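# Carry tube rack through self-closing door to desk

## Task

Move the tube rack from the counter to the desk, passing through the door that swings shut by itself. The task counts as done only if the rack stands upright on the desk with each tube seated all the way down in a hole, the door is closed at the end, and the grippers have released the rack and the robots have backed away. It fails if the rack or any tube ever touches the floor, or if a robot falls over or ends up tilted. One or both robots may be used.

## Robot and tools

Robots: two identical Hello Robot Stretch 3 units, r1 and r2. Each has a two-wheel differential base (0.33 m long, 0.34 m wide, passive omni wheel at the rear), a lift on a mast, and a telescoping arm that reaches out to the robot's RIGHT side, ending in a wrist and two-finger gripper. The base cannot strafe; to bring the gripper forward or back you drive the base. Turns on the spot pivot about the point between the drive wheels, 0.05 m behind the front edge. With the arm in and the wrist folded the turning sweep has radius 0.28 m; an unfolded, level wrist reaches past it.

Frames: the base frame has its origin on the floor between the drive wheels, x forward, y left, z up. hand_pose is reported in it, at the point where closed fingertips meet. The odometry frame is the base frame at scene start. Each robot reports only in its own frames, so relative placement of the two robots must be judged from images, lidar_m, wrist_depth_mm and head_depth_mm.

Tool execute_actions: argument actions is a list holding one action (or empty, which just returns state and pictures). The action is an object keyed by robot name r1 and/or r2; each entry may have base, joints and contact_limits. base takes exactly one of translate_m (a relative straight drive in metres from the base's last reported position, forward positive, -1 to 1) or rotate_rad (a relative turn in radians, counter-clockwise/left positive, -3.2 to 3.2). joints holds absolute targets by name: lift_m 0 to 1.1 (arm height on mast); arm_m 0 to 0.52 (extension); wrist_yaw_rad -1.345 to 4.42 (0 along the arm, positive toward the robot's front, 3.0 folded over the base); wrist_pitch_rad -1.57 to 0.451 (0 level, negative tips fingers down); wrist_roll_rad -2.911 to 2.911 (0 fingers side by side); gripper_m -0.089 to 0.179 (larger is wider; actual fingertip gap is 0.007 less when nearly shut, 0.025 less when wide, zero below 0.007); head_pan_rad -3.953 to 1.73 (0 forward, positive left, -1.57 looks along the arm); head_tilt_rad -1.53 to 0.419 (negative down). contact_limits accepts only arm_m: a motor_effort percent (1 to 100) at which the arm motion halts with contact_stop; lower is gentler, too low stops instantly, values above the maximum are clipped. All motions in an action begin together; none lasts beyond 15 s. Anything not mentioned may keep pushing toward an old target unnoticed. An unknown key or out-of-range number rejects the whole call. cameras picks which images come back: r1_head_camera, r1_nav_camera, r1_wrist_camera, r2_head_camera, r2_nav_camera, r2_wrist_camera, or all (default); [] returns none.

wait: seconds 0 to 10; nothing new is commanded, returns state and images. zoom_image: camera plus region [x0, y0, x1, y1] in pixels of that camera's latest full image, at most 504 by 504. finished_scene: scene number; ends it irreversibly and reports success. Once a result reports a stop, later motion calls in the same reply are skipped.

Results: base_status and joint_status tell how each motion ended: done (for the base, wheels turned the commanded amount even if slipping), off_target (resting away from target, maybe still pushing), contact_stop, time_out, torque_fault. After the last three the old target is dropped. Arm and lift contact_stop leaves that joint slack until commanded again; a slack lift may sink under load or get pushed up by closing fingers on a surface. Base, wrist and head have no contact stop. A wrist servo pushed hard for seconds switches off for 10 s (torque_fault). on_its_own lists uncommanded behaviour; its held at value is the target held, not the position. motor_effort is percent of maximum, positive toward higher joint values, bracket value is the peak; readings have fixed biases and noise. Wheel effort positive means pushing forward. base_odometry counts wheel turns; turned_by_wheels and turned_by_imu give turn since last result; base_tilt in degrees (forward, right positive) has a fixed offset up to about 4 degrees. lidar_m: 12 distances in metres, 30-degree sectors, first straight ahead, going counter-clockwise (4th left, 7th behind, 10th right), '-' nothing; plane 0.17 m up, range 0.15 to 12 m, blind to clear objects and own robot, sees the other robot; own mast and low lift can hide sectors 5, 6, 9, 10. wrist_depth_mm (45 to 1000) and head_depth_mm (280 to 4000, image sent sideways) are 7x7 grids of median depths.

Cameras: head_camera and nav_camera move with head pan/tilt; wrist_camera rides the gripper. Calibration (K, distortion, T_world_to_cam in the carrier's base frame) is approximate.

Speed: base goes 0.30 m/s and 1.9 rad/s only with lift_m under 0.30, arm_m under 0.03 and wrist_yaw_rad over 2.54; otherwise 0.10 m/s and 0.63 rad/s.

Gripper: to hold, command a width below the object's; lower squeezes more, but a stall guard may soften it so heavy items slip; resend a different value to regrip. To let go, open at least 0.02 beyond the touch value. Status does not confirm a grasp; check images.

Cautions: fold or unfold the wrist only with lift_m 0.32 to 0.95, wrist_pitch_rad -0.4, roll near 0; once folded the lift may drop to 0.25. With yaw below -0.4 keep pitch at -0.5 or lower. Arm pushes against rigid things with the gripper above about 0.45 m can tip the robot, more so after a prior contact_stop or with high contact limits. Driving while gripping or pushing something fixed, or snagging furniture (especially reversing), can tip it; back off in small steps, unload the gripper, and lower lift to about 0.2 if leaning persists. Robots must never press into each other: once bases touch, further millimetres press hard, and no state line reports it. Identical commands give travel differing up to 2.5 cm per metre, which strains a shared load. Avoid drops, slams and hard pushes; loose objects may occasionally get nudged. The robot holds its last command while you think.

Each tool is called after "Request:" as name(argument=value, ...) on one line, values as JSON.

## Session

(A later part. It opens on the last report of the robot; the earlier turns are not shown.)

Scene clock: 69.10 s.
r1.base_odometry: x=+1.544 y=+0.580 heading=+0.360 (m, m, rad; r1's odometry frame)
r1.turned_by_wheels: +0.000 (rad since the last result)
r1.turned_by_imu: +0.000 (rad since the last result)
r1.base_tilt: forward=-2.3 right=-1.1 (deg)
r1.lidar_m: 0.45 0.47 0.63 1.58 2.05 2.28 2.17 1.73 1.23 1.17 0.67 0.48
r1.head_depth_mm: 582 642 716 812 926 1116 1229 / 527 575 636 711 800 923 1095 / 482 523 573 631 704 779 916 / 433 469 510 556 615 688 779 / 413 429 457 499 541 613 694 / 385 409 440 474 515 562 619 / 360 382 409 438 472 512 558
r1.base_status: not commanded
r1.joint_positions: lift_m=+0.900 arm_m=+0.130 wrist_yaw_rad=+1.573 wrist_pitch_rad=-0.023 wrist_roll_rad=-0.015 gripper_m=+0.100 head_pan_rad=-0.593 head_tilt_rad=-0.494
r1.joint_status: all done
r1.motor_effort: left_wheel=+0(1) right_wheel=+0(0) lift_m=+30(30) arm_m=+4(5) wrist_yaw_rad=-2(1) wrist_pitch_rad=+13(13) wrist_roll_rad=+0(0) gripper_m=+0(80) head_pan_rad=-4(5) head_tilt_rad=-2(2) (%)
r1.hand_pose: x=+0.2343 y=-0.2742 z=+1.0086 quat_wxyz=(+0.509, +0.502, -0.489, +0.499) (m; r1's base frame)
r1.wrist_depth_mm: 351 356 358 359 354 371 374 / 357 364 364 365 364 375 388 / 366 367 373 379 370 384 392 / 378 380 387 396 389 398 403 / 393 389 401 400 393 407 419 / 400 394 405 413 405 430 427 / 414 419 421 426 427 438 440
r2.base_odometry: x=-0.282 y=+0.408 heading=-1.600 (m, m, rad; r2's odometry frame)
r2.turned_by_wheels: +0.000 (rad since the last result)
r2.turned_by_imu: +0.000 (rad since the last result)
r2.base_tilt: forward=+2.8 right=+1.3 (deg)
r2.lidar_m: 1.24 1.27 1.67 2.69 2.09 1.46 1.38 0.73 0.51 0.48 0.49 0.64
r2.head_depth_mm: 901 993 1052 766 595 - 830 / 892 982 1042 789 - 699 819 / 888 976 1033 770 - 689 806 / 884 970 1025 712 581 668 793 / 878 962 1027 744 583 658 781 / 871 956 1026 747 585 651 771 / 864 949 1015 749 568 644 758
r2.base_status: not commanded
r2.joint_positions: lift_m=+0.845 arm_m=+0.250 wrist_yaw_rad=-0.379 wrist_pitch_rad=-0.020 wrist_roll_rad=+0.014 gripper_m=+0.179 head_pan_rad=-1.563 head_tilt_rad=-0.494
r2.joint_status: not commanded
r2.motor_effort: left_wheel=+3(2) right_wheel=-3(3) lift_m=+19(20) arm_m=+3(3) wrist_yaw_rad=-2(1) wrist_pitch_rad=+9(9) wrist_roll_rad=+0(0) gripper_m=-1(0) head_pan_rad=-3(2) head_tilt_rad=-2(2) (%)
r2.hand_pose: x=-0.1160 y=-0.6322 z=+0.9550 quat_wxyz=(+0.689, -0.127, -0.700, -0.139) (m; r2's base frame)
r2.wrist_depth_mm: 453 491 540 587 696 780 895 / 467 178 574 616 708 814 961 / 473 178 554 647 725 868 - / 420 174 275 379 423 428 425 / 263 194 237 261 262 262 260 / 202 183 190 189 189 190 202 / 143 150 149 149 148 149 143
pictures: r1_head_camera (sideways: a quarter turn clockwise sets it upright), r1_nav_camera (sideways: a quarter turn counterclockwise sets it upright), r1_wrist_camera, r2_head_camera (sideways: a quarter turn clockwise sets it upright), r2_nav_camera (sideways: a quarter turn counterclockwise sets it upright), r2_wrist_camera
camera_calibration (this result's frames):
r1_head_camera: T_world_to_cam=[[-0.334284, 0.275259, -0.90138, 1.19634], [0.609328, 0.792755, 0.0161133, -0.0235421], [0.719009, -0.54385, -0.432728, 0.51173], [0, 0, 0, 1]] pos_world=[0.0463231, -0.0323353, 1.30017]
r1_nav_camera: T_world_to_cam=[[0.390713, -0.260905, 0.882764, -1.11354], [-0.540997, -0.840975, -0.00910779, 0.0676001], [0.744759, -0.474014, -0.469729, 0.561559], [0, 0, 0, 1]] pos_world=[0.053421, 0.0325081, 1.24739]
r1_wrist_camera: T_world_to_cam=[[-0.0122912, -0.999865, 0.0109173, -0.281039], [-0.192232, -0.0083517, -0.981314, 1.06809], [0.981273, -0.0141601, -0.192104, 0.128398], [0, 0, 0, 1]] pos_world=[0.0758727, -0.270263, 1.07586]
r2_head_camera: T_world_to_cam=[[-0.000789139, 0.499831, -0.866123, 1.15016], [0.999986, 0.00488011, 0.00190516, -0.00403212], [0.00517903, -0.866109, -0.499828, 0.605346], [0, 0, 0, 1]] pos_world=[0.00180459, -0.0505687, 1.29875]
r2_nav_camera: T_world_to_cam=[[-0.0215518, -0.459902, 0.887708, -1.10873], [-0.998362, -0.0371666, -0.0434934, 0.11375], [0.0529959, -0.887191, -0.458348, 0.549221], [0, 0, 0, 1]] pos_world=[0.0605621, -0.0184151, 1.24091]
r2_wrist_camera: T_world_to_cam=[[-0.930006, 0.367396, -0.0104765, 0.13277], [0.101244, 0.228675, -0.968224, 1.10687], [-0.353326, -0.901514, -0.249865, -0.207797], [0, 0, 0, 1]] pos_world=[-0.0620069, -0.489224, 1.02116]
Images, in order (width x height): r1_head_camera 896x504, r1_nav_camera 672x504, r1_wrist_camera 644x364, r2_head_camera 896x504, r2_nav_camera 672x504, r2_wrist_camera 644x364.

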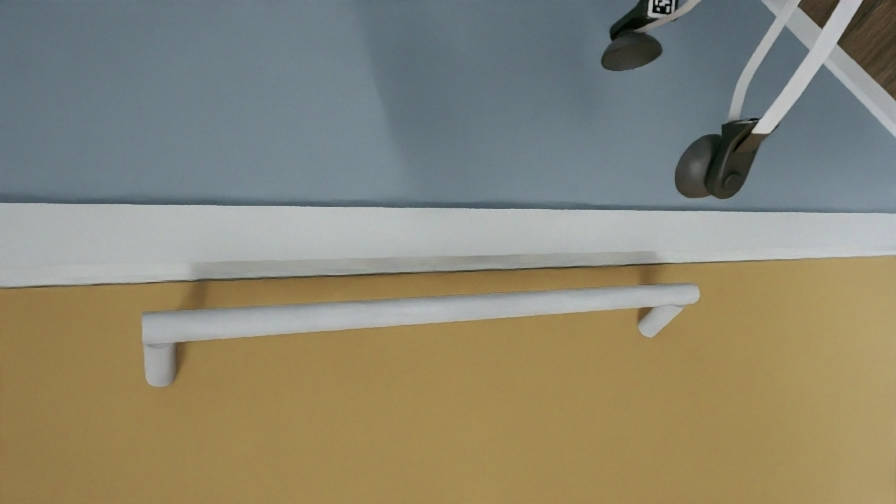

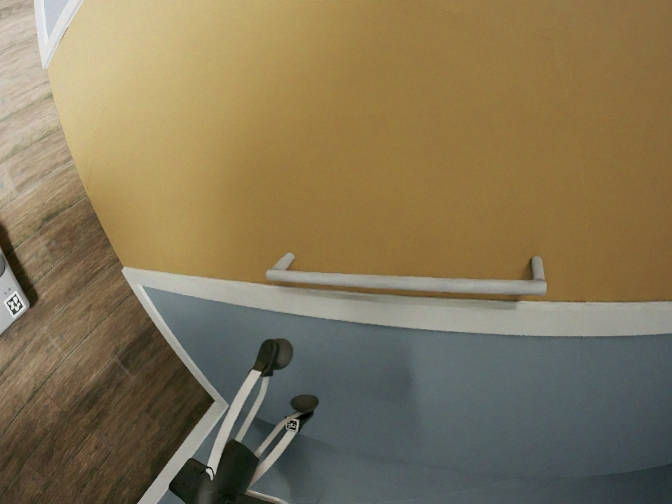

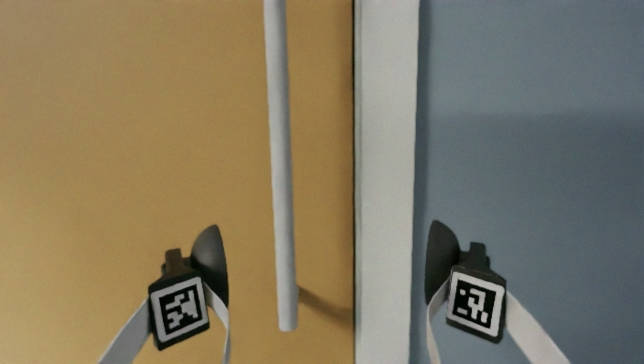

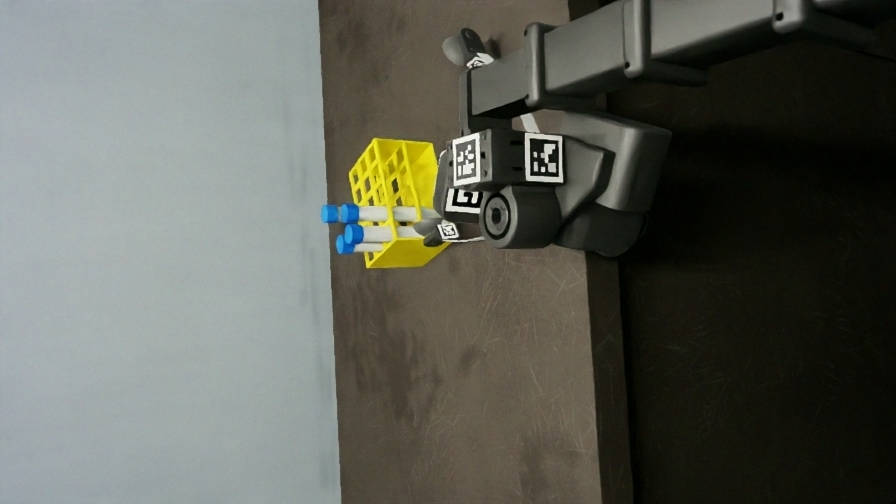

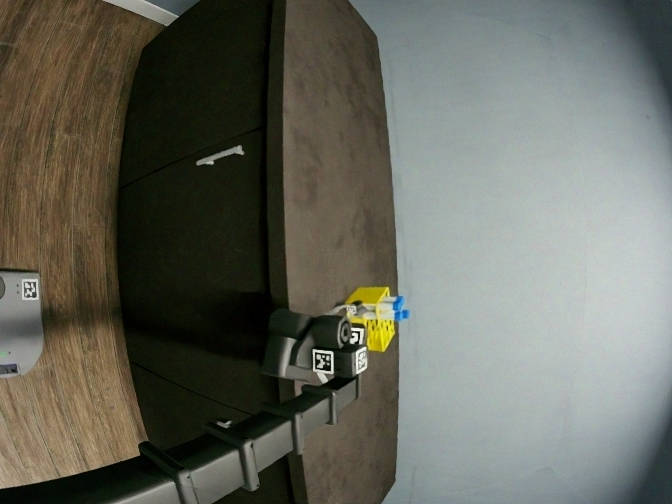

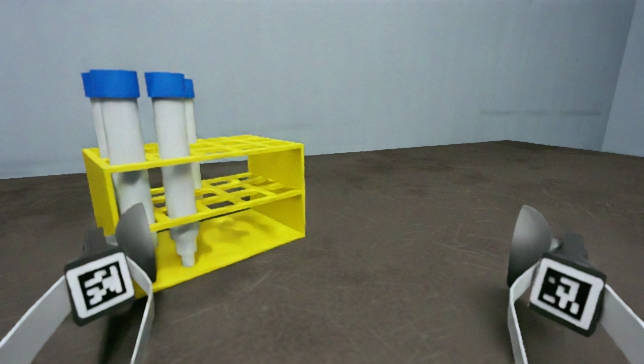

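Request:
execute_actions(actions=[{"r1":{"base":{"translate_m":0.16},"joints":{"arm_m":0.09}},"r2":{"base":{"translate_m":-0.18},"joints":{"arm_m":0.2}}}], cameras=[])

Request:
execute_actions(actions=[{"r1":{"joints":{"gripper_m":-0.03}},"r2":{"joints":{"wrist_yaw_rad":0.42}}}], cameras=[])

Request:
execute_actions(actions=[{"r1":{"base":{"translate_m":-0.15}},"r2":{"joints":{"arm_m":0.25}}}], cameras=["r1_nav_camera","r2_wrist_camera","r2_head_camera"])

Scene clock: 85.93 s.
r1.base_odometry: x=+1.694 y=+0.637 heading=+0.360 (m, m, rad; r1's odometry frame)
r1.turned_by_wheels: +0.000 (rad since the last result)
r1.turned_by_imu: +0.003 (rad since the last result)
r1.base_tilt: forward=-2.4 right=-0.9 (deg)
r1.lidar_m: 0.30 0.30 0.41 1.02 2.06 2.44 2.33 1.72 1.22 1.17 0.43 0.31
r1.head_depth_mm: 335 376 436 495 570 694 819 / 316 345 376 411 467 536 656 / 294 322 345 367 404 420 567 / - 292 318 347 383 422 484 / - - 293 315 345 381 423 / - - - 292 314 342 378 / - - - - 291 312 340
r1.base_status: done
r1.joint_positions: lift_m=+0.900 arm_m=+0.090 wrist_yaw_rad=+1.572 wrist_pitch_rad=-0.023 wrist_roll_rad=-0.015 gripper_m=+0.100 head_pan_rad=-0.593 head_tilt_rad=-0.494
r1.joint_status: all done
r1.motor_effort: left_wheel=+0(6) right_wheel=+0(3) lift_m=+30(30) arm_m=-4(3) wrist_yaw_rad=-2(2) wrist_pitch_rad=+13(13) wrist_roll_rad=+0(0) gripper_m=+0(0) head_pan_rad=-5(4) head_tilt_rad=-3(3) (%)
r1.hand_pose: x=+0.2343 y=-0.2351 z=+1.0086 quat_wxyz=(+0.510, +0.502, -0.490, +0.498) (m; r1's base frame)
r1.wrist_depth_mm: 204 206 208 209 213 202 215 / 208 212 213 214 221 206 222 / 215 217 219 219 224 214 229 / 220 223 225 225 228 219 233 / 228 230 230 237 238 225 243 / 232 233 238 239 243 233 253 / 239 242 246 245 249 240 259
r2.base_odometry: x=-0.277 y=+0.588 heading=-1.600 (m, m, rad; r2's odometry frame)
r2.turned_by_wheels: +0.000 (rad since the last result)
r2.turned_by_imu: +0.001 (rad since the last result)
r2.base_tilt: forward=+2.9 right=+1.3 (deg)
r2.lidar_m: 1.43 1.45 1.92 2.68 1.82 1.27 1.20 0.75 0.52 0.49 0.50 0.66
r2.head_depth_mm: 908 1002 1061 767 - - 852 / 905 991 1053 754 - 723 839 / 900 986 1045 772 - 729 828 / 892 976 1036 776 603 698 815 / 889 972 1037 738 584 676 802 / 880 964 1033 715 586 669 789 / 876 957 1030 750 586 661 780
r2.base_status: done
r2.joint_positions: lift_m=+0.845 arm_m=+0.200 wrist_yaw_rad=-0.379 wrist_pitch_rad=-0.020 wrist_roll_rad=+0.014 gripper_m=+0.179 head_pan_rad=-1.563 head_tilt_rad=-0.494
r2.joint_status: all done
r2.motor_effort: left_wheel=+3(4) right_wheel=-3(9) lift_m=+19(20) arm_m=-3(3) wrist_yaw_rad=-1(1) wrist_pitch_rad=+9(9) wrist_roll_rad=+0(0) gripper_m=+1(1) head_pan_rad=-3(2) head_tilt_rad=-2(2) (%)
r2.hand_pose: x=-0.1160 y=-0.5829 z=+0.9550 quat_wxyz=(+0.689, -0.127, -0.700, -0.139) (m; r2's base frame)
r2.wrist_depth_mm: 492 533 587 658 753 864 921 / 507 565 614 677 781 909 941 / 521 571 633 703 808 960 942 / 422 434 426 423 427 426 427 / 263 284 265 264 266 260 262 / 203 185 190 190 189 190 200 / 144 148 149 149 149 148 143
pictures: none
No camera images: the call's "cameras" was empty. Leave "cameras" out to get every camera's image.

Scene clock: 87.73 s.
r1.base_odometry: x=+1.694 y=+0.637 heading=+0.360 (m, m, rad; r1's odometry frame)
r1.turned_by_wheels: +0.000 (rad since the last result)
r1.turned_by_imu: +0.000 (rad since the last result)
r1.base_tilt: forward=-2.4 right=-0.9 (deg)
r1.lidar_m: 0.30 0.30 0.41 1.02 2.06 2.44 2.33 1.71 1.22 1.17 0.43 0.31
r1.head_depth_mm: 336 380 437 496 573 678 829 / 317 345 378 411 470 555 659 / 295 323 345 366 405 457 550 / - 293 319 348 385 429 485 / - - 294 317 346 381 425 / - - - 292 315 343 379 / - - - - 291 313 342
r1.base_status: not commanded
r1.joint_positions: lift_m=+0.900 arm_m=+0.090 wrist_yaw_rad=+1.568 wrist_pitch_rad=-0.023 wrist_roll_rad=-0.015 gripper_m=-0.029 head_pan_rad=-0.593 head_tilt_rad=-0.494
r1.joint_status: all done
r1.motor_effort: left_wheel=-1(2) right_wheel=+5(5) lift_m=+30(30) arm_m=-3(3) wrist_yaw_rad=+2(2) wrist_pitch_rad=+13(13) wrist_roll_rad=+0(0) gripper_m=-16(92) head_pan_rad=-5(5) head_tilt_rad=-3(2) (%)
r1.hand_pose: x=+0.2343 y=-0.2361 z=+1.0086 quat_wxyz=(+0.511, +0.501, -0.491, +0.497) (m; r1's base frame)
r1.wrist_depth_mm: 205 207 209 209 214 203 219 / 211 212 214 215 218 209 224 / 214 216 221 222 223 215 230 / 221 222 227 225 231 219 235 / 227 230 234 166 237 229 244 / 233 236 238 - 247 235 253 / 240 244 249 249 254 242 259
r2.base_odometry: x=-0.277 y=+0.588 heading=-1.600 (m, m, rad; r2's odometry frame)
r2.turned_by_wheels: +0.000 (rad since the last result)
r2.turned_by_imu: +0.000 (rad since the last result)
r2.base_tilt: forward=+2.8 right=+1.3 (deg)
r2.lidar_m: 1.42 1.46 1.91 2.67 1.81 1.27 1.20 0.75 0.52 0.49 0.50 0.66
r2.head_depth_mm: 911 1000 1060 734 - - 853 / 904 993 1054 754 - 720 840 / 899 982 1042 740 - 714 828 / 892 978 1034 777 - 697 814 / 885 972 1034 742 605 676 802 / 880 964 1033 715 579 667 790 / 875 961 1027 751 587 659 782
r2.base_status: not commanded
r2.joint_positions: lift_m=+0.845 arm_m=+0.200 wrist_yaw_rad=+0.418 wrist_pitch_rad=-0.020 wrist_roll_rad=+0.014 gripper_m=+0.179 head_pan_rad=-1.563 head_tilt_rad=-0.494
r2.joint_status: all done
r2.motor_effort: left_wheel=+3(3) right_wheel=-3(4) lift_m=+19(20) arm_m=-3(3) wrist_yaw_rad=+2(2) wrist_pitch_rad=+9(9) wrist_roll_rad=+0(0) gripper_m=+1(1) head_pan_rad=-4(4) head_tilt_rad=-2(2) (%)
r2.hand_pose: x=+0.0823 y=-0.5791 z=+0.9550 quat_wxyz=(+0.689, +0.154, -0.695, +0.139) (m; r2's base frame)
r2.wrist_depth_mm: 977 830 720 652 591 533 493 / - 886 769 654 600 541 508 / - 890 799 278 621 568 520 / 434 430 422 290 337 423 431 / 267 284 264 263 261 263 259 / 201 185 191 189 190 190 199 / 143 149 149 148 148 148 142
pictures: none
No camera images: the call's "cameras" was empty. Leave "cameras" out to get every camera's image.

Scene clock: 90.47 s.
r1.base_odometry: x=+1.554 y=+0.584 heading=+0.360 (m, m, rad; r1's odometry frame)
r1.turned_by_wheels: +0.000 (rad since the last result)
r1.turned_by_imu: +0.000 (rad since the last result)
r1.base_tilt: forward=-2.3 right=-0.9 (deg)
r1.lidar_m: 0.44 0.46 0.61 1.55 2.05 2.29 2.18 1.72 1.22 1.17 0.65 0.47
r1.head_depth_mm: 566 626 700 791 915 1082 1231 / 514 561 620 691 784 907 1070 / 469 510 558 617 688 754 893 / 424 458 498 545 599 671 760 / 403 412 443 482 537 599 678 / 375 399 430 463 502 548 603 / 352 374 399 428 460 499 545
r1.base_status: done
r1.joint_positions: lift_m=+0.900 arm_m=+0.090 wrist_yaw_rad=+1.568 wrist_pitch_rad=-0.022 wrist_roll_rad=-0.015 gripper_m=-0.029 head_pan_rad=-0.593 head_tilt_rad=-0.494
r1.joint_status: not commanded
r1.motor_effort: left_wheel=+1(8) right_wheel=+0(5) lift_m=+30(30) arm_m=-3(3) wrist_yaw_rad=+1(1) wrist_pitch_rad=+12(13) wrist_roll_rad=+0(0) gripper_m=-12(16) head_pan_rad=-5(5) head_tilt_rad=-3(3) (%)
r1.hand_pose: x=+0.2343 y=-0.2361 z=+1.0089 quat_wxyz=(+0.510, +0.501, -0.491, +0.498) (m; r1's base frame)
r1.wrist_depth_mm: 340 342 346 349 339 356 362 / 351 351 355 359 353 366 376 / 359 357 363 365 364 370 382 / 363 366 378 377 371 386 393 / 376 379 383 386 385 404 407 / 390 390 396 - 395 412 412 / 400 403 409 416 418 426 428
r2.base_odometry: x=-0.277 y=+0.588 heading=-1.600 (m, m, rad; r2's odometry frame)
r2.turned_by_wheels: +0.000 (rad since the last result)
r2.turned_by_imu: +0.000 (rad since the last result)
r2.base_tilt: forward=+3.0 right=+1.4 (deg)
r2.lidar_m: 1.42 1.46 1.91 2.68 1.82 1.27 1.20 0.75 0.52 0.49 0.50 0.66
r2.head_depth_mm: 910 999 1059 732 - - 848 / 904 995 1051 788 - 705 838 / 900 983 1045 812 - 692 828 / 892 979 1038 818 - 685 816 / 888 971 1031 744 583 677 803 / 880 965 1036 721 585 668 791 / 874 960 1029 750 587 660 779
r2.base_status: not commanded
r2.joint_positions: lift_m=+0.845 arm_m=+0.250 wrist_yaw_rad=+0.418 wrist_pitch_rad=-0.019 wrist_roll_rad=+0.014 gripper_m=+0.179 head_pan_rad=-1.563 head_tilt_rad=-0.494
r2.joint_status: all done
r2.motor_effort: left_wheel=+3(3) right_wheel=-3(3) lift_m=+20(20) arm_m=+3(5) wrist_yaw_rad=+0(2) wrist_pitch_rad=+9(9) wrist_roll_rad=+0(0) gripper_m=+0(1) head_pan_rad=-3(3) head_tilt_rad=-2(2) (%)
r2.hand_pose: x=+0.0824 y=-0.6284 z=+0.9551 quat_wxyz=(+0.689, +0.155, -0.695, +0.139) (m; r2's base frame)
r2.wrist_depth_mm: 897 764 692 592 543 498 461 / 969 789 714 605 566 509 468 / 961 825 750 271 576 525 479 / 432 424 381 278 334 425 417 / 265 284 252 254 256 263 262 / 202 185 189 189 188 189 200 / 144 149 148 149 149 148 142
pictures: r1_nav_camera (sideways: a quarter turn counterclockwise sets it upright), r2_head_camera (sideways: a quarter turn clockwise sets it upright), r2_wrist_camera
camera_calibration (this result's frames):
r1_nav_camera: T_world_to_cam=[[0.390722, -0.260912, 0.882758, -1.11353], [-0.541, -0.840973, -0.00910807, 0.0676004], [0.744752, -0.474013, -0.46974, 0.561574], [0, 0, 0, 1]] pos_world=[0.0534205, 0.0325083, 1.24739]
r2_head_camera: T_world_to_cam=[[-0.000789198, 0.499831, -0.866123, 1.15016], [0.999986, 0.00488023, 0.00190516, -0.00403212], [0.00517913, -0.866109, -0.499828, 0.605346], [0, 0, 0, 1]] pos_world=[0.0018046, -0.0505687, 1.29875]
r2_wrist_camera: T_world_to_cam=[[-0.912697, -0.408502, -0.0104751, -0.17305], [-0.0927821, 0.232127, -0.96825, 1.10411], [0.397964, -0.882747, -0.249763, -0.18443], [0, 0, 0, 1]] pos_world=[0.0178959, -0.489789, 1.02117]
Images, in order (width x height): r1_nav_camera 672x504, r2_head_camera 896x504, r2_wrist_camera 644x364.

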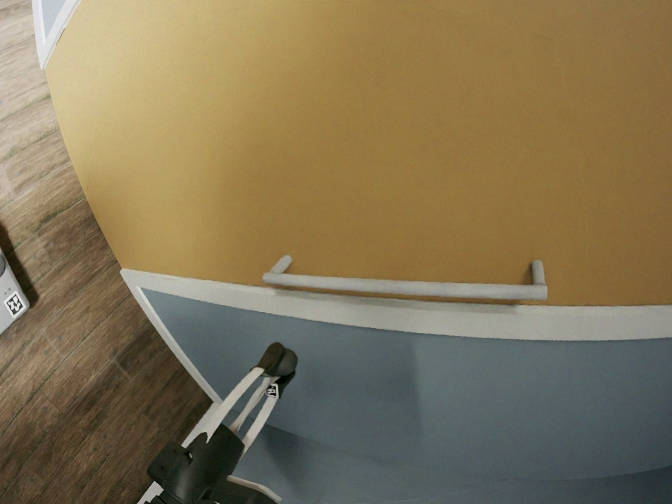

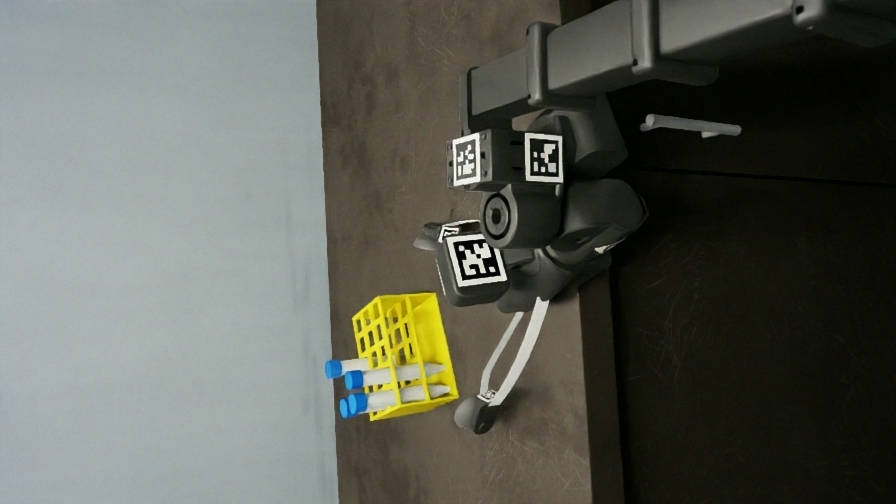

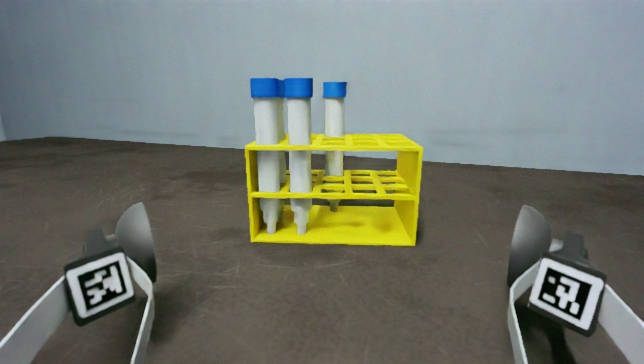

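Request:
execute_actions(actions=[{"r1":{"base":{"translate_m":0.185},"joints":{"gripper_m":0.06}},"r2":{"base":{"translate_m":0.045},"joints":{"arm_m":0.355}}}], cameras=[])

Request:
execute_actions(actions=[{"r1":{"joints":{"gripper_m":-0.08}},"r2":{"joints":{"gripper_m":0.06}}}], cameras=[])

Request:
execute_actions(actions=[{"r1":{"base":{"translate_m":-0.2},"joints":{"arm_m":0.075}},"r2":{"joints":{"lift_m":0.9}}}], cameras=["r1_wrist_camera","r2_wrist_camera"])

Scene clock: 103.40 s.
r1.base_odometry: x=+1.727 y=+0.649 heading=+0.360 (m, m, rad; r1's odometry frame)
r1.turned_by_wheels: +0.000 (rad since the last result)
r1.turned_by_imu: +0.002 (rad since the last result)
r1.base_tilt: forward=-2.4 right=-0.9 (deg)
r1.lidar_m: 0.26 0.27 0.36 0.89 2.06 2.47 2.37 1.71 1.22 1.14 0.38 0.27
r1.head_depth_mm: 295 325 359 401 479 580 699 / 287 303 327 357 312 356 535 / - 286 301 332 371 414 458 / - - 285 299 330 366 416 / - - - - 297 328 364 / - - - - - 296 325 / - - - - - - 295
r1.base_status: done
r1.joint_positions: lift_m=+0.900 arm_m=+0.090 wrist_yaw_rad=+1.568 wrist_pitch_rad=-0.022 wrist_roll_rad=-0.015 gripper_m=+0.060 head_pan_rad=-0.593 head_tilt_rad=-0.494
r1.joint_status: all done
r1.motor_effort: left_wheel=+0(7) right_wheel=-1(3) lift_m=+31(30) arm_m=-3(3) wrist_yaw_rad=+2(1) wrist_pitch_rad=+12(12) wrist_roll_rad=+0(0) gripper_m=+0(80) head_pan_rad=-4(5) head_tilt_rad=-3(3) (%)
r1.hand_pose: x=+0.2343 y=-0.2361 z=+1.0089 quat_wxyz=(+0.510, +0.501, -0.491, +0.498) (m; r1's base frame)
r1.wrist_depth_mm: 173 174 176 117 180 170 172 / 176 178 180 120 185 175 176 / 180 184 186 124 191 180 193 / 186 188 191 126 195 183 198 / 191 193 194 131 202 190 205 / 198 198 - 135 - 193 211 / 202 203 208 140 214 200 217
r2.base_odometry: x=-0.278 y=+0.543 heading=-1.600 (m, m, rad; r2's odometry frame)
r2.turned_by_wheels: +0.000 (rad since the last result)
r2.turned_by_imu: +0.001 (rad since the last result)
r2.base_tilt: forward=+2.8 right=+1.3 (deg)
r2.lidar_m: 1.38 1.40 1.85 2.68 1.64 1.32 1.25 0.74 0.52 0.49 0.50 0.65
r2.head_depth_mm: 905 999 1059 733 - - 887 / 904 987 1048 - 600 695 837 / 893 981 1043 - 580 688 820 / 891 976 1036 - 593 680 811 / 885 970 1027 712 583 672 798 / 878 963 1029 714 585 664 785 / 873 957 1023 750 587 655 776
r2.base_status: done
r2.joint_positions: lift_m=+0.845 arm_m=+0.355 wrist_yaw_rad=+0.419 wrist_pitch_rad=-0.017 wrist_roll_rad=+0.014 gripper_m=+0.179 head_pan_rad=-1.563 head_tilt_rad=-0.494
r2.joint_status: all done
r2.motor_effort: left_wheel=+2(8) right_wheel=-3(4) lift_m=+20(19) arm_m=+2(4) wrist_yaw_rad=+0(1) wrist_pitch_rad=+8(9) wrist_roll_rad=+0(0) gripper_m=-1(0) head_pan_rad=-3(2) head_tilt_rad=-2(2) (%)
r2.hand_pose: x=+0.0826 y=-0.7333 z=+0.9557 quat_wxyz=(+0.688, +0.154, -0.695, +0.140) (m; r2's base frame)
r2.wrist_depth_mm: 746 638 559 497 448 408 375 / 782 686 113 493 458 416 384 / 800 674 117 172 484 434 396 / 439 422 121 148 134 428 400 / 266 244 129 172 170 129 265 / 202 172 133 166 166 133 201 / 145 150 139 145 145 143 142
pictures: none
No camera images: the call's "cameras" was empty. Leave "cameras" out to get every camera's image.

Scene clock: 105.30 s.
r1.base_odometry: x=+1.727 y=+0.649 heading=+0.360 (m, m, rad; r1's odometry frame)
r1.turned_by_wheels: +0.000 (rad since the last result)
r1.turned_by_imu: +0.001 (rad since the last result)
r1.base_tilt: forward=-2.5 right=-0.9 (deg)
r1.lidar_m: 0.26 0.27 0.36 0.90 2.07 2.48 2.37 1.71 1.22 1.14 0.38 0.27
r1.head_depth_mm: 295 325 358 403 479 580 711 / 285 303 324 356 313 337 531 / - 285 299 330 368 407 464 / - - - 297 327 365 413 / - - - - 296 325 362 / - - - - - 295 323 / - - - - - - 293
r1.base_status: not commanded
r1.joint_positions: lift_m=+0.900 arm_m=+0.090 wrist_yaw_rad=+1.566 wrist_pitch_rad=-0.019 wrist_roll_rad=-0.015 gripper_m=-0.078 head_pan_rad=-0.593 head_tilt_rad=-0.494
r1.joint_status: all done
r1.motor_effort: left_wheel=+0(2) right_wheel=-3(6) lift_m=+31(30) arm_m=-3(3) wrist_yaw_rad=+3(4) wrist_pitch_rad=+11(12) wrist_roll_rad=+0(0) gripper_m=-35(100) head_pan_rad=-5(4) head_tilt_rad=-3(2) (%)
r1.hand_pose: x=+0.2344 y=-0.2367 z=+1.0095 quat_wxyz=(+0.510, +0.500, -0.492, +0.498) (m; r1's base frame)
r1.wrist_depth_mm: 171 173 175 117 180 170 172 / 175 177 178 120 183 174 187 / 180 181 184 123 189 180 192 / 183 186 189 126 194 182 198 / 189 190 194 127 199 189 204 / 194 197 198 129 205 195 209 / 199 202 206 138 212 200 216
r2.base_odometry: x=-0.278 y=+0.543 heading=-1.600 (m, m, rad; r2's odometry frame)
r2.turned_by_wheels: +0.000 (rad since the last result)
r2.turned_by_imu: +0.000 (rad since the last result)
r2.base_tilt: forward=+2.8 right=+1.3 (deg)
r2.lidar_m: 1.38 1.41 1.85 2.68 1.63 1.32 1.25 0.74 0.52 0.49 0.50 0.66
r2.head_depth_mm: 909 997 1055 732 - - 883 / 903 991 1048 - 600 695 835 / 897 986 1041 - 579 688 820 / 892 978 1035 - 591 679 812 / 883 967 1030 714 582 673 798 / 876 961 1032 715 584 665 785 / 874 957 1027 751 588 655 775
r2.base_status: not commanded
r2.joint_positions: lift_m=+0.845 arm_m=+0.355 wrist_yaw_rad=+0.419 wrist_pitch_rad=-0.017 wrist_roll_rad=+0.014 gripper_m=+0.061 head_pan_rad=-1.563 head_tilt_rad=-0.494
r2.joint_status: all done
r2.motor_effort: left_wheel=+2(2) right_wheel=-3(3) lift_m=+20(20) arm_m=+3(3) wrist_yaw_rad=+1(0) wrist_pitch_rad=+8(8) wrist_roll_rad=+0(0) gripper_m=-33(99) head_pan_rad=-3(2) head_tilt_rad=-2(2) (%)
r2.hand_pose: x=+0.0826 y=-0.7334 z=+0.9557 quat_wxyz=(+0.688, +0.154, -0.695, +0.140) (m; r2's base frame)
r2.wrist_depth_mm: 738 635 557 500 449 406 375 / 787 682 118 493 465 415 382 / 812 710 122 504 478 427 398 / 427 430 126 149 172 431 396 / 267 266 136 181 180 139 262 / 192 - 139 166 166 136 190 / - 150 145 145 145 143 149
pictures: none
No camera images: the call's "cameras" was empty. Leave "cameras" out to get every camera's image.

Scene clock: 108.27 s.
r1.base_odometry: x=+1.540 y=+0.579 heading=+0.361 (m, m, rad; r1's odometry frame)
r1.turned_by_wheels: +0.001 (rad since the last result)
r1.turned_by_imu: +0.001 (rad since the last result)
r1.base_tilt: forward=-2.5 right=-0.9 (deg)
r1.lidar_m: 0.31 0.35 0.58 1.60 2.06 2.27 2.17 1.72 1.23 1.17 0.36 0.31
r1.head_depth_mm: 597 645 724 819 944 1119 1245 / - 290 317 354 404 929 1092 / - - 293 321 349 314 374 / - - 285 305 337 373 427 / - - - 291 318 353 396 / - - - 284 300 331 370 / - - - - 289 313 347
r1.base_status: done
r1.joint_positions: lift_m=+0.900 arm_m=+0.075 wrist_yaw_rad=+1.616 wrist_pitch_rad=-0.019 wrist_roll_rad=-0.016 gripper_m=-0.065 head_pan_rad=-0.593 head_tilt_rad=-0.494
r1.joint_status: all done
r1.on_its_own: gripper_m is held at -0.067, not at your -0.080, by its stall guard, which is still easing; wrist_yaw_rad is at rest, and its effort (-40) is outside its rest range (-12 to +12)
r1.motor_effort: left_wheel=+10(10) right_wheel=-10(11) lift_m=+31(30) arm_m=+1(7) wrist_yaw_rad=-40(40) wrist_pitch_rad=+11(11) wrist_roll_rad=+0(1) gripper_m=-32(35) head_pan_rad=-4(5) head_tilt_rad=-3(3) (%)
r1.hand_pose: x=+0.2341 y=-0.2084 z=+1.0095 quat_wxyz=(+0.498, +0.512, -0.479, +0.510) (m; r1's base frame)
r1.wrist_depth_mm: 219 204 191 117 166 161 361 / 226 212 195 119 170 367 374 / 234 217 201 123 175 379 377 / 244 226 208 126 179 387 390 / 251 233 214 128 184 401 402 / 262 240 225 130 189 409 411 / 273 249 230 139 197 428 424
r2.base_odometry: x=-0.278 y=+0.543 heading=-1.600 (m, m, rad; r2's odometry frame)
r2.turned_by_wheels: +0.000 (rad since the last result)
r2.turned_by_imu: +0.000 (rad since the last result)
r2.base_tilt: forward=+2.8 right=+1.4 (deg)
r2.lidar_m: 1.38 1.41 1.85 2.68 1.75 1.32 1.25 0.74 0.52 0.49 0.50 0.66
r2.head_depth_mm: 908 999 1056 785 - 706 848 / 906 990 1065 673 600 694 835 / 893 984 1058 651 601 689 821 / 890 973 1053 - 603 681 810 / 885 970 966 712 583 671 798 / 880 962 1018 746 585 663 786 / 872 954 1024 750 586 657 774
r2.base_status: not commanded
r2.joint_positions: lift_m=+0.900 arm_m=+0.355 wrist_yaw_rad=+0.419 wrist_pitch_rad=-0.027 wrist_roll_rad=+0.014 gripper_m=+0.078 head_pan_rad=-1.563 head_tilt_rad=-0.494
r2.joint_status: all done
r2.on_its_own: gripper_m is held at +0.076, not at your +0.060, by its stall guard, which is still easing
r2.motor_effort: left_wheel=+2(2) right_wheel=-4(3) lift_m=+39(41) arm_m=+2(3) wrist_yaw_rad=+1(0) wrist_pitch_rad=+12(12) wrist_roll_rad=+0(0) gripper_m=-27(34) head_pan_rad=-3(2) head_tilt_rad=-2(2) (%)
r2.hand_pose: x=+0.0825 y=-0.7331 z=+1.0074 quat_wxyz=(+0.689, +0.157, -0.694, +0.137) (m; r2's base frame)
r2.wrist_depth_mm: 744 629 560 497 442 408 374 / 789 676 119 490 461 417 378 / 822 712 124 519 482 434 397 / 618 623 128 179 192 444 409 / 387 384 136 184 184 139 373 / 280 - 140 168 168 136 279 / 224 218 150 151 152 209 218
pictures: r1_wrist_camera, r2_wrist_camera
camera_calibration (this result's frames):
r1_wrist_camera: T_world_to_cam=[[0.03119, -0.999453, 0.0109589, -0.225349], [-0.188253, -0.0166421, -0.981979, 1.0675], [0.981625, 0.0285649, -0.18867, 0.135009], [0, 0, 0, 1]] pos_world=[0.0754607, -0.211317, 1.0762]
r2_wrist_camera: T_world_to_cam=[[-0.912452, -0.409049, -0.0104921, -0.215629], [-0.0957188, 0.238307, -0.966461, 1.18204], [0.39783, -0.880846, -0.256597, -0.255569], [0, 0, 0, 1]] pos_world=[0.0180653, -0.595008, 1.07455]
Images, in order (width x height): r1_wrist_camera 644x364, r2_wrist_camera 644x364.

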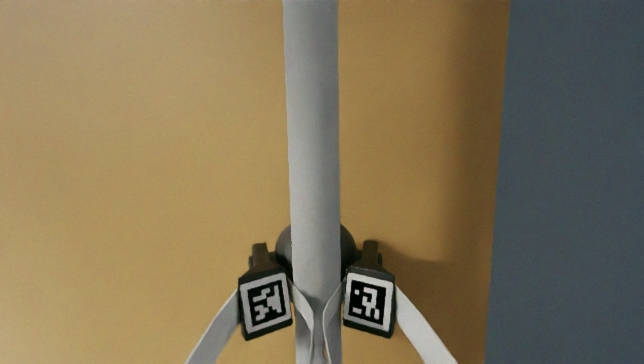

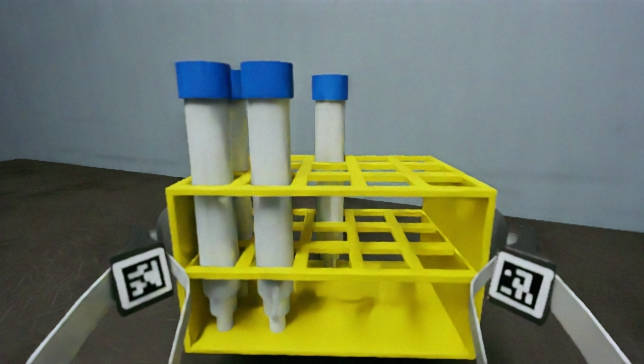

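Request:
execute_actions(actions=[{"r1":{"base":{"rotate_rad":-0.3},"joints":{"arm_m":0,"wrist_yaw_rad":1.65}},"r2":{"joints":{"arm_m":0,"wrist_yaw_rad":1.9,"head_pan_rad":0,"head_tilt_rad":-0.7}}}], cameras=[])

Request:
execute_actions(actions=[{"r1":{"base":{"rotate_rad":-0.5},"joints":{"wrist_yaw_rad":2.1}},"r2":{"base":{"rotate_rad":0.9}}}], cameras=[])

Request:
execute_actions(actions=[{"r1":{"base":{"translate_m":-0.2},"joints":{"wrist_yaw_rad":1.9}},"r2":{"base":{"translate_m":0.95}}}], cameras=[])

Request:
execute_actions(actions=[{"r1":{"base":{"translate_m":-0.15}},"r2":{"base":{"rotate_rad":0.65}}}], cameras=["r1_nav_camera","r2_nav_camera"])

Scene clock: 121.67 s.
r1.base_odometry: x=+1.540 y=+0.579 heading=+0.061 (m, m, rad; r1's odometry frame)
r1.turned_by_wheels: -0.300 (rad since the last result)
r1.turned_by_imu: -0.291 (rad since the last result)
r1.base_tilt: forward=-2.3 right=-0.9 (deg)
r1.lidar_m: 0.26 0.27 0.37 0.83 2.10 1.52 2.17 2.16 1.42 1.18 1.05 0.28
r1.head_depth_mm: 972 1037 1116 1198 1309 1415 1291 / 891 986 1108 1239 1377 1496 1295 / 739 807 885 985 1105 1266 1278 / - - 765 310 343 394 299 / - - - - 297 327 370 / - - - - 285 299 330 / - - - - - 285 299
r1.base_status: done
r1.joint_positions: lift_m=+0.900 arm_m=+0.003 wrist_yaw_rad=+1.640 wrist_pitch_rad=-0.019 wrist_roll_rad=-0.016 gripper_m=-0.041 head_pan_rad=-0.593 head_tilt_rad=-0.494
r1.joint_status: all done
joint sent to its limit — the command would take r1.arm_m past its lower limit, so that joint was sent only as far as its limit.
r1.on_its_own: gripper_m is held at -0.042, not at your -0.080, by its stall guard, which is not easing now
r1.motor_effort: left_wheel=+3(19) right_wheel=-3(17) lift_m=+31(31) arm_m=-5(4) wrist_yaw_rad=+9(43) wrist_pitch_rad=+11(11) wrist_roll_rad=+1(0) gripper_m=-20(22) head_pan_rad=-5(5) head_tilt_rad=-2(3) (%)
r1.hand_pose: x=+0.2338 y=-0.1305 z=+1.0096 quat_wxyz=(+0.491, +0.518, -0.473, +0.516) (m; r1's base frame)
r1.wrist_depth_mm: 183 182 180 118 176 479 519 / 188 186 186 121 181 492 544 / 194 192 189 124 185 521 555 / 200 198 195 127 190 537 566 / 205 202 200 129 194 543 599 / 211 208 206 131 200 561 623 / 217 214 212 139 208 575 636
r2.base_odometry: x=-0.278 y=+0.543 heading=-1.600 (m, m, rad; r2's odometry frame)
r2.turned_by_wheels: +0.000 (rad since the last result)
r2.turned_by_imu: +0.001 (rad since the last result)
r2.base_tilt: forward=+2.7 right=+1.5 (deg)
r2.lidar_m: 1.38 1.41 1.85 2.68 1.72 1.32 1.25 0.74 0.52 0.49 0.50 0.66
r2.head_depth_mm: 1185 1325 1186 1206 322 337 1136 / 1177 1332 1541 1754 331 319 1141 / 1168 1319 1526 1716 323 295 1144 / 1158 1314 1503 1736 1575 - 1122 / 1148 1296 1498 1716 1542 1316 1144 / 1139 1285 1478 1714 1543 1316 1141 / 1127 1266 1460 1722 1551 1325 1145
r2.base_status: not commanded
r2.joint_positions: lift_m=+0.900 arm_m=+0.003 wrist_yaw_rad=+1.899 wrist_pitch_rad=-0.027 wrist_roll_rad=+0.014 gripper_m=+0.098 head_pan_rad=-0.007 head_tilt_rad=-0.691
r2.joint_status: all done
joint sent to its limit — the command would take r2.arm_m past its lower limit, so that joint was sent only as far as its limit.
r2.on_its_own: gripper_m is held at +0.097, not at your +0.060, by its stall guard, which is not easing now
r2.motor_effort: left_wheel=+2(2) right_wheel=-3(3) lift_m=+40(39) arm_m=-3(3) wrist_yaw_rad=+1(4) wrist_pitch_rad=+12(12) wrist_roll_rad=+0(0) gripper_m=-20(21) head_pan_rad=+2(32) head_tilt_rad=-3(13) (%)
r2.hand_pose: x=+0.2205 y=-0.0654 z=+1.0074 quat_wxyz=(+0.417, +0.584, -0.406, +0.565) (m; r2's base frame)
r2.wrist_depth_mm: - - - - - - - / - - 119 - - - - / - - 124 - - - - / - - 128 181 196 - 689 / - - 135 183 172 139 656 / - - 139 167 168 136 613 / - - 148 153 152 - 601
pictures: none
No camera images: the call's "cameras" was empty. Leave "cameras" out to get every camera's image.

Scene clock: 124.60 s.
r1.base_odometry: x=+1.540 y=+0.579 heading=-0.439 (m, m, rad; r1's odometry frame)
r1.turned_by_wheels: -0.500 (rad since the last result)
r1.turned_by_imu: -0.495 (rad since the last result)
r1.base_tilt: forward=-2.5 right=-1.0 (deg)
r1.lidar_m: 0.21 0.21 0.22 0.33 0.86 1.58 1.66 2.17 2.17 1.39 1.18 0.27
r1.head_depth_mm: 930 1000 1095 1192 1318 1444 1297 / 943 1013 1104 1211 1332 1455 1299 / 949 1026 1117 1224 1353 1486 1301 / 957 1039 1130 1236 1374 1509 1300 / 970 1050 1152 1258 1395 1520 1308 / 980 1059 1150 1244 1343 1375 1239 / 948 959 974 1039 1112 - -
r1.base_status: done
r1.joint_positions: lift_m=+0.900 arm_m=+0.003 wrist_yaw_rad=+2.047 wrist_pitch_rad=-0.019 wrist_roll_rad=-0.015 gripper_m=-0.041 head_pan_rad=-0.593 head_tilt_rad=-0.494
r1.joint_status: wrist_yaw_rad off_target (ended at +2.047, target +2.100)
r1.on_its_own: wrist_yaw_rad is held at +2.042, not at your +2.100, by its stall guard, which is not easing now; gripper_m is held at -0.042, not at your -0.080, by its stall guard, which is not easing now
r1.motor_effort: left_wheel=+3(10) right_wheel=-3(10) lift_m=+30(30) arm_m=-3(4) wrist_yaw_rad=-4(82) wrist_pitch_rad=+10(11) wrist_roll_rad=+0(0) gripper_m=-20(26) head_pan_rad=-4(4) head_tilt_rad=-2(3) (%)
r1.hand_pose: x=+0.2060 y=-0.0308 z=+1.0097 quat_wxyz=(+0.377, +0.603, -0.359, +0.605) (m; r1's base frame)
r1.wrist_depth_mm: 182 181 180 118 176 600 681 / 187 186 184 121 180 626 697 / 193 190 189 124 185 631 748 / 198 197 194 127 191 666 745 / 204 202 199 129 195 676 799 / 210 208 205 131 199 705 838 / 218 215 212 139 207 725 847
r2.base_odometry: x=-0.278 y=+0.543 heading=-0.700 (m, m, rad; r2's odometry frame)
r2.turned_by_wheels: +0.900 (rad since the last result)
r2.turned_by_imu: +0.898 (rad since the last result)
r2.base_tilt: forward=+2.7 right=+1.2 (deg)
r2.lidar_m: 1.65 2.68 1.59 1.40 1.25 1.25 0.55 0.49 0.49 0.58 1.09 1.39
r2.head_depth_mm: 1289 1417 1575 1746 322 337 1138 / 1403 1551 1758 1848 327 325 1136 / 1533 1712 1950 1859 323 295 1144 / 1682 1930 2158 1864 1582 - 1126 / 1877 2174 2314 1873 1547 1315 1143 / 2120 2482 2392 1878 1547 1314 1146 / 2364 2648 2413 1877 1557 1314 1150
r2.base_status: done
r2.joint_positions: lift_m=+0.900 arm_m=+0.003 wrist_yaw_rad=+1.899 wrist_pitch_rad=-0.027 wrist_roll_rad=+0.014 gripper_m=+0.098 head_pan_rad=-0.007 head_tilt_rad=-0.691
r2.joint_status: not commanded
r2.on_its_own: gripper_m is held at +0.097, not at your +0.060, by its stall guard, which is not easing now
r2.motor_effort: left_wheel=-4(10) right_wheel=+3(8) lift_m=+40(40) arm_m=-3(3) wrist_yaw_rad=+0(0) wrist_pitch_rad=+12(12) wrist_roll_rad=+0(0) gripper_m=-19(19) head_pan_rad=+3(3) head_tilt_rad=-3(3) (%)
r2.hand_pose: x=+0.2205 y=-0.0654 z=+1.0074 quat_wxyz=(+0.417, +0.584, -0.406, +0.565) (m; r2's base frame)
r2.wrist_depth_mm: - - - - - - - / - - 120 - - - - / - - 124 - - - - / - - 129 180 194 - - / - - 136 184 172 139 - / - - 139 167 168 136 - / - - 148 152 153 - -
pictures: none
No camera images: the call's "cameras" was empty. Leave "cameras" out to get every camera's image.

Scene clock: 135.33 s.
r1.base_odometry: x=+1.359 y=+0.664 heading=-0.439 (m, m, rad; r1's odometry frame)
r1.turned_by_wheels: +0.000 (rad since the last result)
r1.turned_by_imu: +0.002 (rad since the last result)
r1.base_tilt: forward=-2.4 right=-1.0 (deg)
r1.lidar_m: 0.24 0.24 0.29 0.56 1.11 1.85 2.08 1.28 2.04 1.58 1.33 0.27
r1.head_depth_mm: 1052 1135 1234 1349 1482 1578 1299 / 1061 1147 1245 1370 1510 1605 1306 / 1076 1154 1259 1383 1533 1611 1300 / 1085 1174 1273 1405 1563 1616 1324 / 1099 1187 1291 1416 311 351 378 / - - - - - 289 307 / - - - - - - 290
r1.base_status: done
r1.joint_positions: lift_m=+0.900 arm_m=+0.003 wrist_yaw_rad=+1.840 wrist_pitch_rad=-0.018 wrist_roll_rad=-0.015 gripper_m=-0.041 head_pan_rad=-0.593 head_tilt_rad=-0.494
r1.joint_status: wrist_yaw_rad off_target (ended at +1.840, target +1.900)
r1.on_its_own: wrist_yaw_rad is held at +1.837, not at your +1.900, by its stall guard, which is not easing now; gripper_m is held at -0.042, not at your -0.080, by its stall guard, which is not easing now
r1.motor_effort: left_wheel=+2(8) right_wheel=-3(13) lift_m=+30(30) arm_m=+1(2) wrist_yaw_rad=-2(69) wrist_pitch_rad=+10(10) wrist_roll_rad=+0(0) gripper_m=-20(25) head_pan_rad=-5(5) head_tilt_rad=-4(2) (%)
r1.hand_pose: x=+0.2252 y=-0.0797 z=+1.0097 quat_wxyz=(+0.437, +0.562, -0.420, +0.563) (m; r1's base frame)
r1.wrist_depth_mm: 187 184 180 117 175 - 949 / 192 189 186 121 179 - 952 / 198 195 191 124 183 - 966 / 201 200 193 127 189 - 969 / 208 205 201 129 194 - - / 217 212 209 131 197 - - / 220 218 215 139 208 - -
r2.base_odometry: x=+0.449 y=-0.069 heading=-0.700 (m, m, rad; r2's odometry frame)
r2.turned_by_wheels: +0.000 (rad since the last result)
r2.turned_by_imu: +0.002 (rad since the last result)
r2.base_tilt: forward=+2.7 right=+1.3 (deg)
r2.lidar_m: 0.90 1.68 1.98 1.41 1.41 1.89 1.35 1.20 1.20 0.84 0.75 0.75
r2.head_depth_mm: 686 756 842 946 323 337 1137 / 745 829 929 1049 328 326 1142 / 814 914 1040 1185 323 295 1136 / 899 1023 1183 1407 1518 - 1126 / 1002 1162 1367 1671 1550 1315 1144 / 1131 1334 1628 1827 1552 1316 1149 / 1301 1575 1997 1886 1548 1316 1146
r2.base_status: done
r2.joint_positions: lift_m=+0.900 arm_m=+0.003 wrist_yaw_rad=+1.899 wrist_pitch_rad=-0.027 wrist_roll_rad=+0.014 gripper_m=+0.098 head_pan_rad=-0.007 head_tilt_rad=-0.691
r2.joint_status: not commanded
r2.on_its_own: gripper_m is held at +0.097, not at your +0.060, by its stall guard, which is not easing now
r2.motor_effort: left_wheel=-4(6) right_wheel=+3(7) lift_m=+39(39) arm_m=-3(3) wrist_yaw_rad=+1(0) wrist_pitch_rad=+12(12) wrist_roll_rad=+0(0) gripper_m=-21(20) head_pan_rad=+3(1) head_tilt_rad=-3(3) (%)
r2.hand_pose: x=+0.2205 y=-0.0654 z=+1.0074 quat_wxyz=(+0.417, +0.584, -0.406, +0.565) (m; r2's base frame)
r2.wrist_depth_mm: - - - - 953 662 518 / - - 120 - 936 688 509 / - - 124 - 939 681 523 / - - 128 180 196 648 525 / - - 136 185 172 139 531 / - - 139 168 168 135 526 / - - 148 152 153 674 534
pictures: none
No camera images: the call's "cameras" was empty. Leave "cameras" out to get every camera's image.

Scene clock: 137.80 s.
r1.base_odometry: x=+1.223 y=+0.727 heading=-0.438 (m, m, rad; r1's odometry frame)
r1.turned_by_wheels: +0.000 (rad since the last result)
r1.turned_by_imu: +0.000 (rad since the last result)
r1.base_tilt: forward=-2.5 right=-1.0 (deg)
r1.lidar_m: 0.26 0.27 0.37 0.79 1.29 1.74 1.96 1.18 1.93 1.71 1.44 0.27
r1.head_depth_mm: 1135 1233 1330 1463 1620 1601 1301 / 1157 1251 1345 1480 1642 1608 1302 / 1168 1259 1370 1503 1665 1604 1308 / 1178 1271 1389 1522 1680 1554 1301 / - - - - 295 325 357 / - - - - - 290 309 / - - - - - - 293
r1.base_status: done
r1.joint_positions: lift_m=+0.900 arm_m=+0.003 wrist_yaw_rad=+1.825 wrist_pitch_rad=-0.018 wrist_roll_rad=-0.015 gripper_m=-0.041 head_pan_rad=-0.593 head_tilt_rad=-0.494
r1.joint_status: not commanded
r1.on_its_own: wrist_yaw_rad is held at +1.837, not at your +1.900, by its stall guard, which is not easing now; gripper_m is held at -0.042, not at your -0.080, by its stall guard, which is not easing now
r1.motor_effort: left_wheel=+2(6) right_wheel=-2(11) lift_m=+30(31) arm_m=+1(1) wrist_yaw_rad=+11(15) wrist_pitch_rad=+10(10) wrist_roll_rad=+0(0) gripper_m=-21(21) head_pan_rad=-4(4) head_tilt_rad=-3(2) (%)
r1.hand_pose: x=+0.2262 y=-0.0835 z=+1.0098 quat_wxyz=(+0.441, +0.559, -0.424, +0.560) (m; r1's base frame)
r1.wrist_depth_mm: 215 204 191 117 170 163 - / 222 211 196 120 173 168 - / 230 216 203 122 178 174 - / 241 224 208 126 181 - - / 249 230 215 128 186 - - / 255 239 223 130 189 - - / 267 246 227 138 200 - -
r2.base_odometry: x=+0.449 y=-0.069 heading=-0.050 (m, m, rad; r2's odometry frame)
r2.turned_by_wheels: +0.650 (rad since the last result)
r2.turned_by_imu: +0.649 (rad since the last result)
r2.base_tilt: forward=+2.8 right=+1.3 (deg)
r2.lidar_m: 1.97 2.01 1.27 1.28 1.91 1.27 1.20 1.15 0.79 0.75 0.76 0.98
r2.head_depth_mm: 1610 1666 1718 1745 322 337 1138 / 1702 1919 2149 1856 327 326 1136 / 1684 1905 2158 1859 323 295 1141 / 1668 1882 2139 1867 1576 - 1122 / 1631 1876 2120 1870 1542 1311 1148 / 1636 1866 2115 1878 1550 1317 1146 / 1606 1825 2085 1883 1550 1317 1150
r2.base_status: done
r2.joint_positions: lift_m=+0.900 arm_m=+0.003 wrist_yaw_rad=+1.899 wrist_pitch_rad=-0.027 wrist_roll_rad=+0.014 gripper_m=+0.098 head_pan_rad=-0.007 head_tilt_rad=-0.691
r2.joint_status: not commanded
r2.on_its_own: gripper_m is held at +0.097, not at your +0.060, by its stall guard, which is not easing now
r2.motor_effort: left_wheel=-4(10) right_wheel=+4(7) lift_m=+39(40) arm_m=-3(3) wrist_yaw_rad=+0(1) wrist_pitch_rad=+12(12) wrist_roll_rad=+0(0) gripper_m=-20(20) head_pan_rad=+2(3) head_tilt_rad=-3(3) (%)
r2.hand_pose: x=+0.2205 y=-0.0654 z=+1.0074 quat_wxyz=(+0.417, +0.584, -0.406, +0.565) (m; r2's base frame)
r2.wrist_depth_mm: - - - - - - - / - - 120 - - - - / - - 124 - - - - / - - 129 181 194 - - / - - 135 185 172 138 - / - - 139 167 168 136 993 / - - 148 152 152 - 976
pictures: r1_nav_camera (sideways: a quarter turn counterclockwise sets it upright), r2_nav_camera (sideways: a quarter turn counterclockwise sets it upright)
camera_calibration (this result's frames):
r1_nav_camera: T_world_to_cam=[[0.390794, -0.260985, 0.882704, -1.11346], [-0.541036, -0.84095, -0.0091105, 0.0676038], [0.744688, -0.474014, -0.469841, 0.561705], [0, 0, 0, 1]] pos_world=[0.0534167, 0.0325098, 1.24739]
r2_nav_camera: T_world_to_cam=[[0.624751, -0.0294952, 0.780267, -0.972581], [0.0133474, -0.998737, -0.0484408, 0.114008], [0.78071, 0.0406779, -0.623568, 0.759741], [0, 0, 0, 1]] pos_world=[0.0129615, 0.0542723, 1.23815]
Images, in order (width x height): r1_nav_camera 672x504, r2_nav_camera 672x504.

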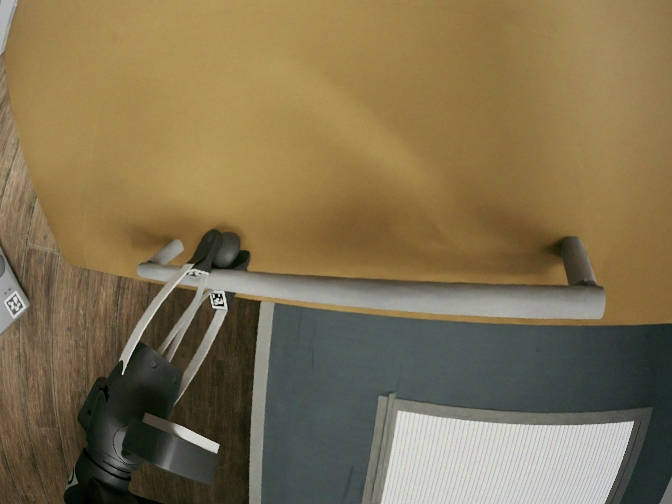

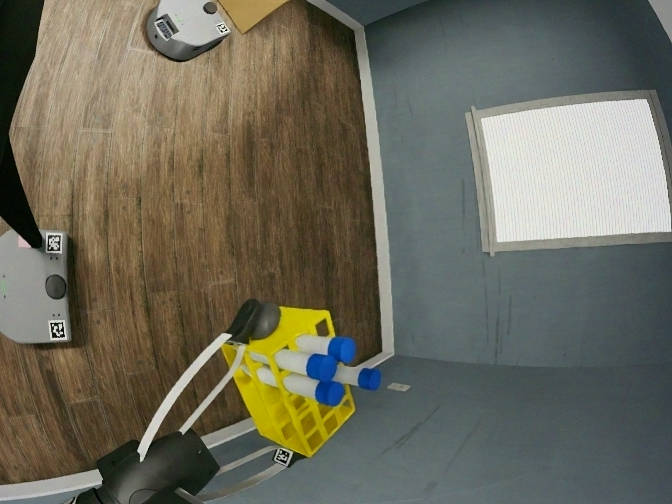

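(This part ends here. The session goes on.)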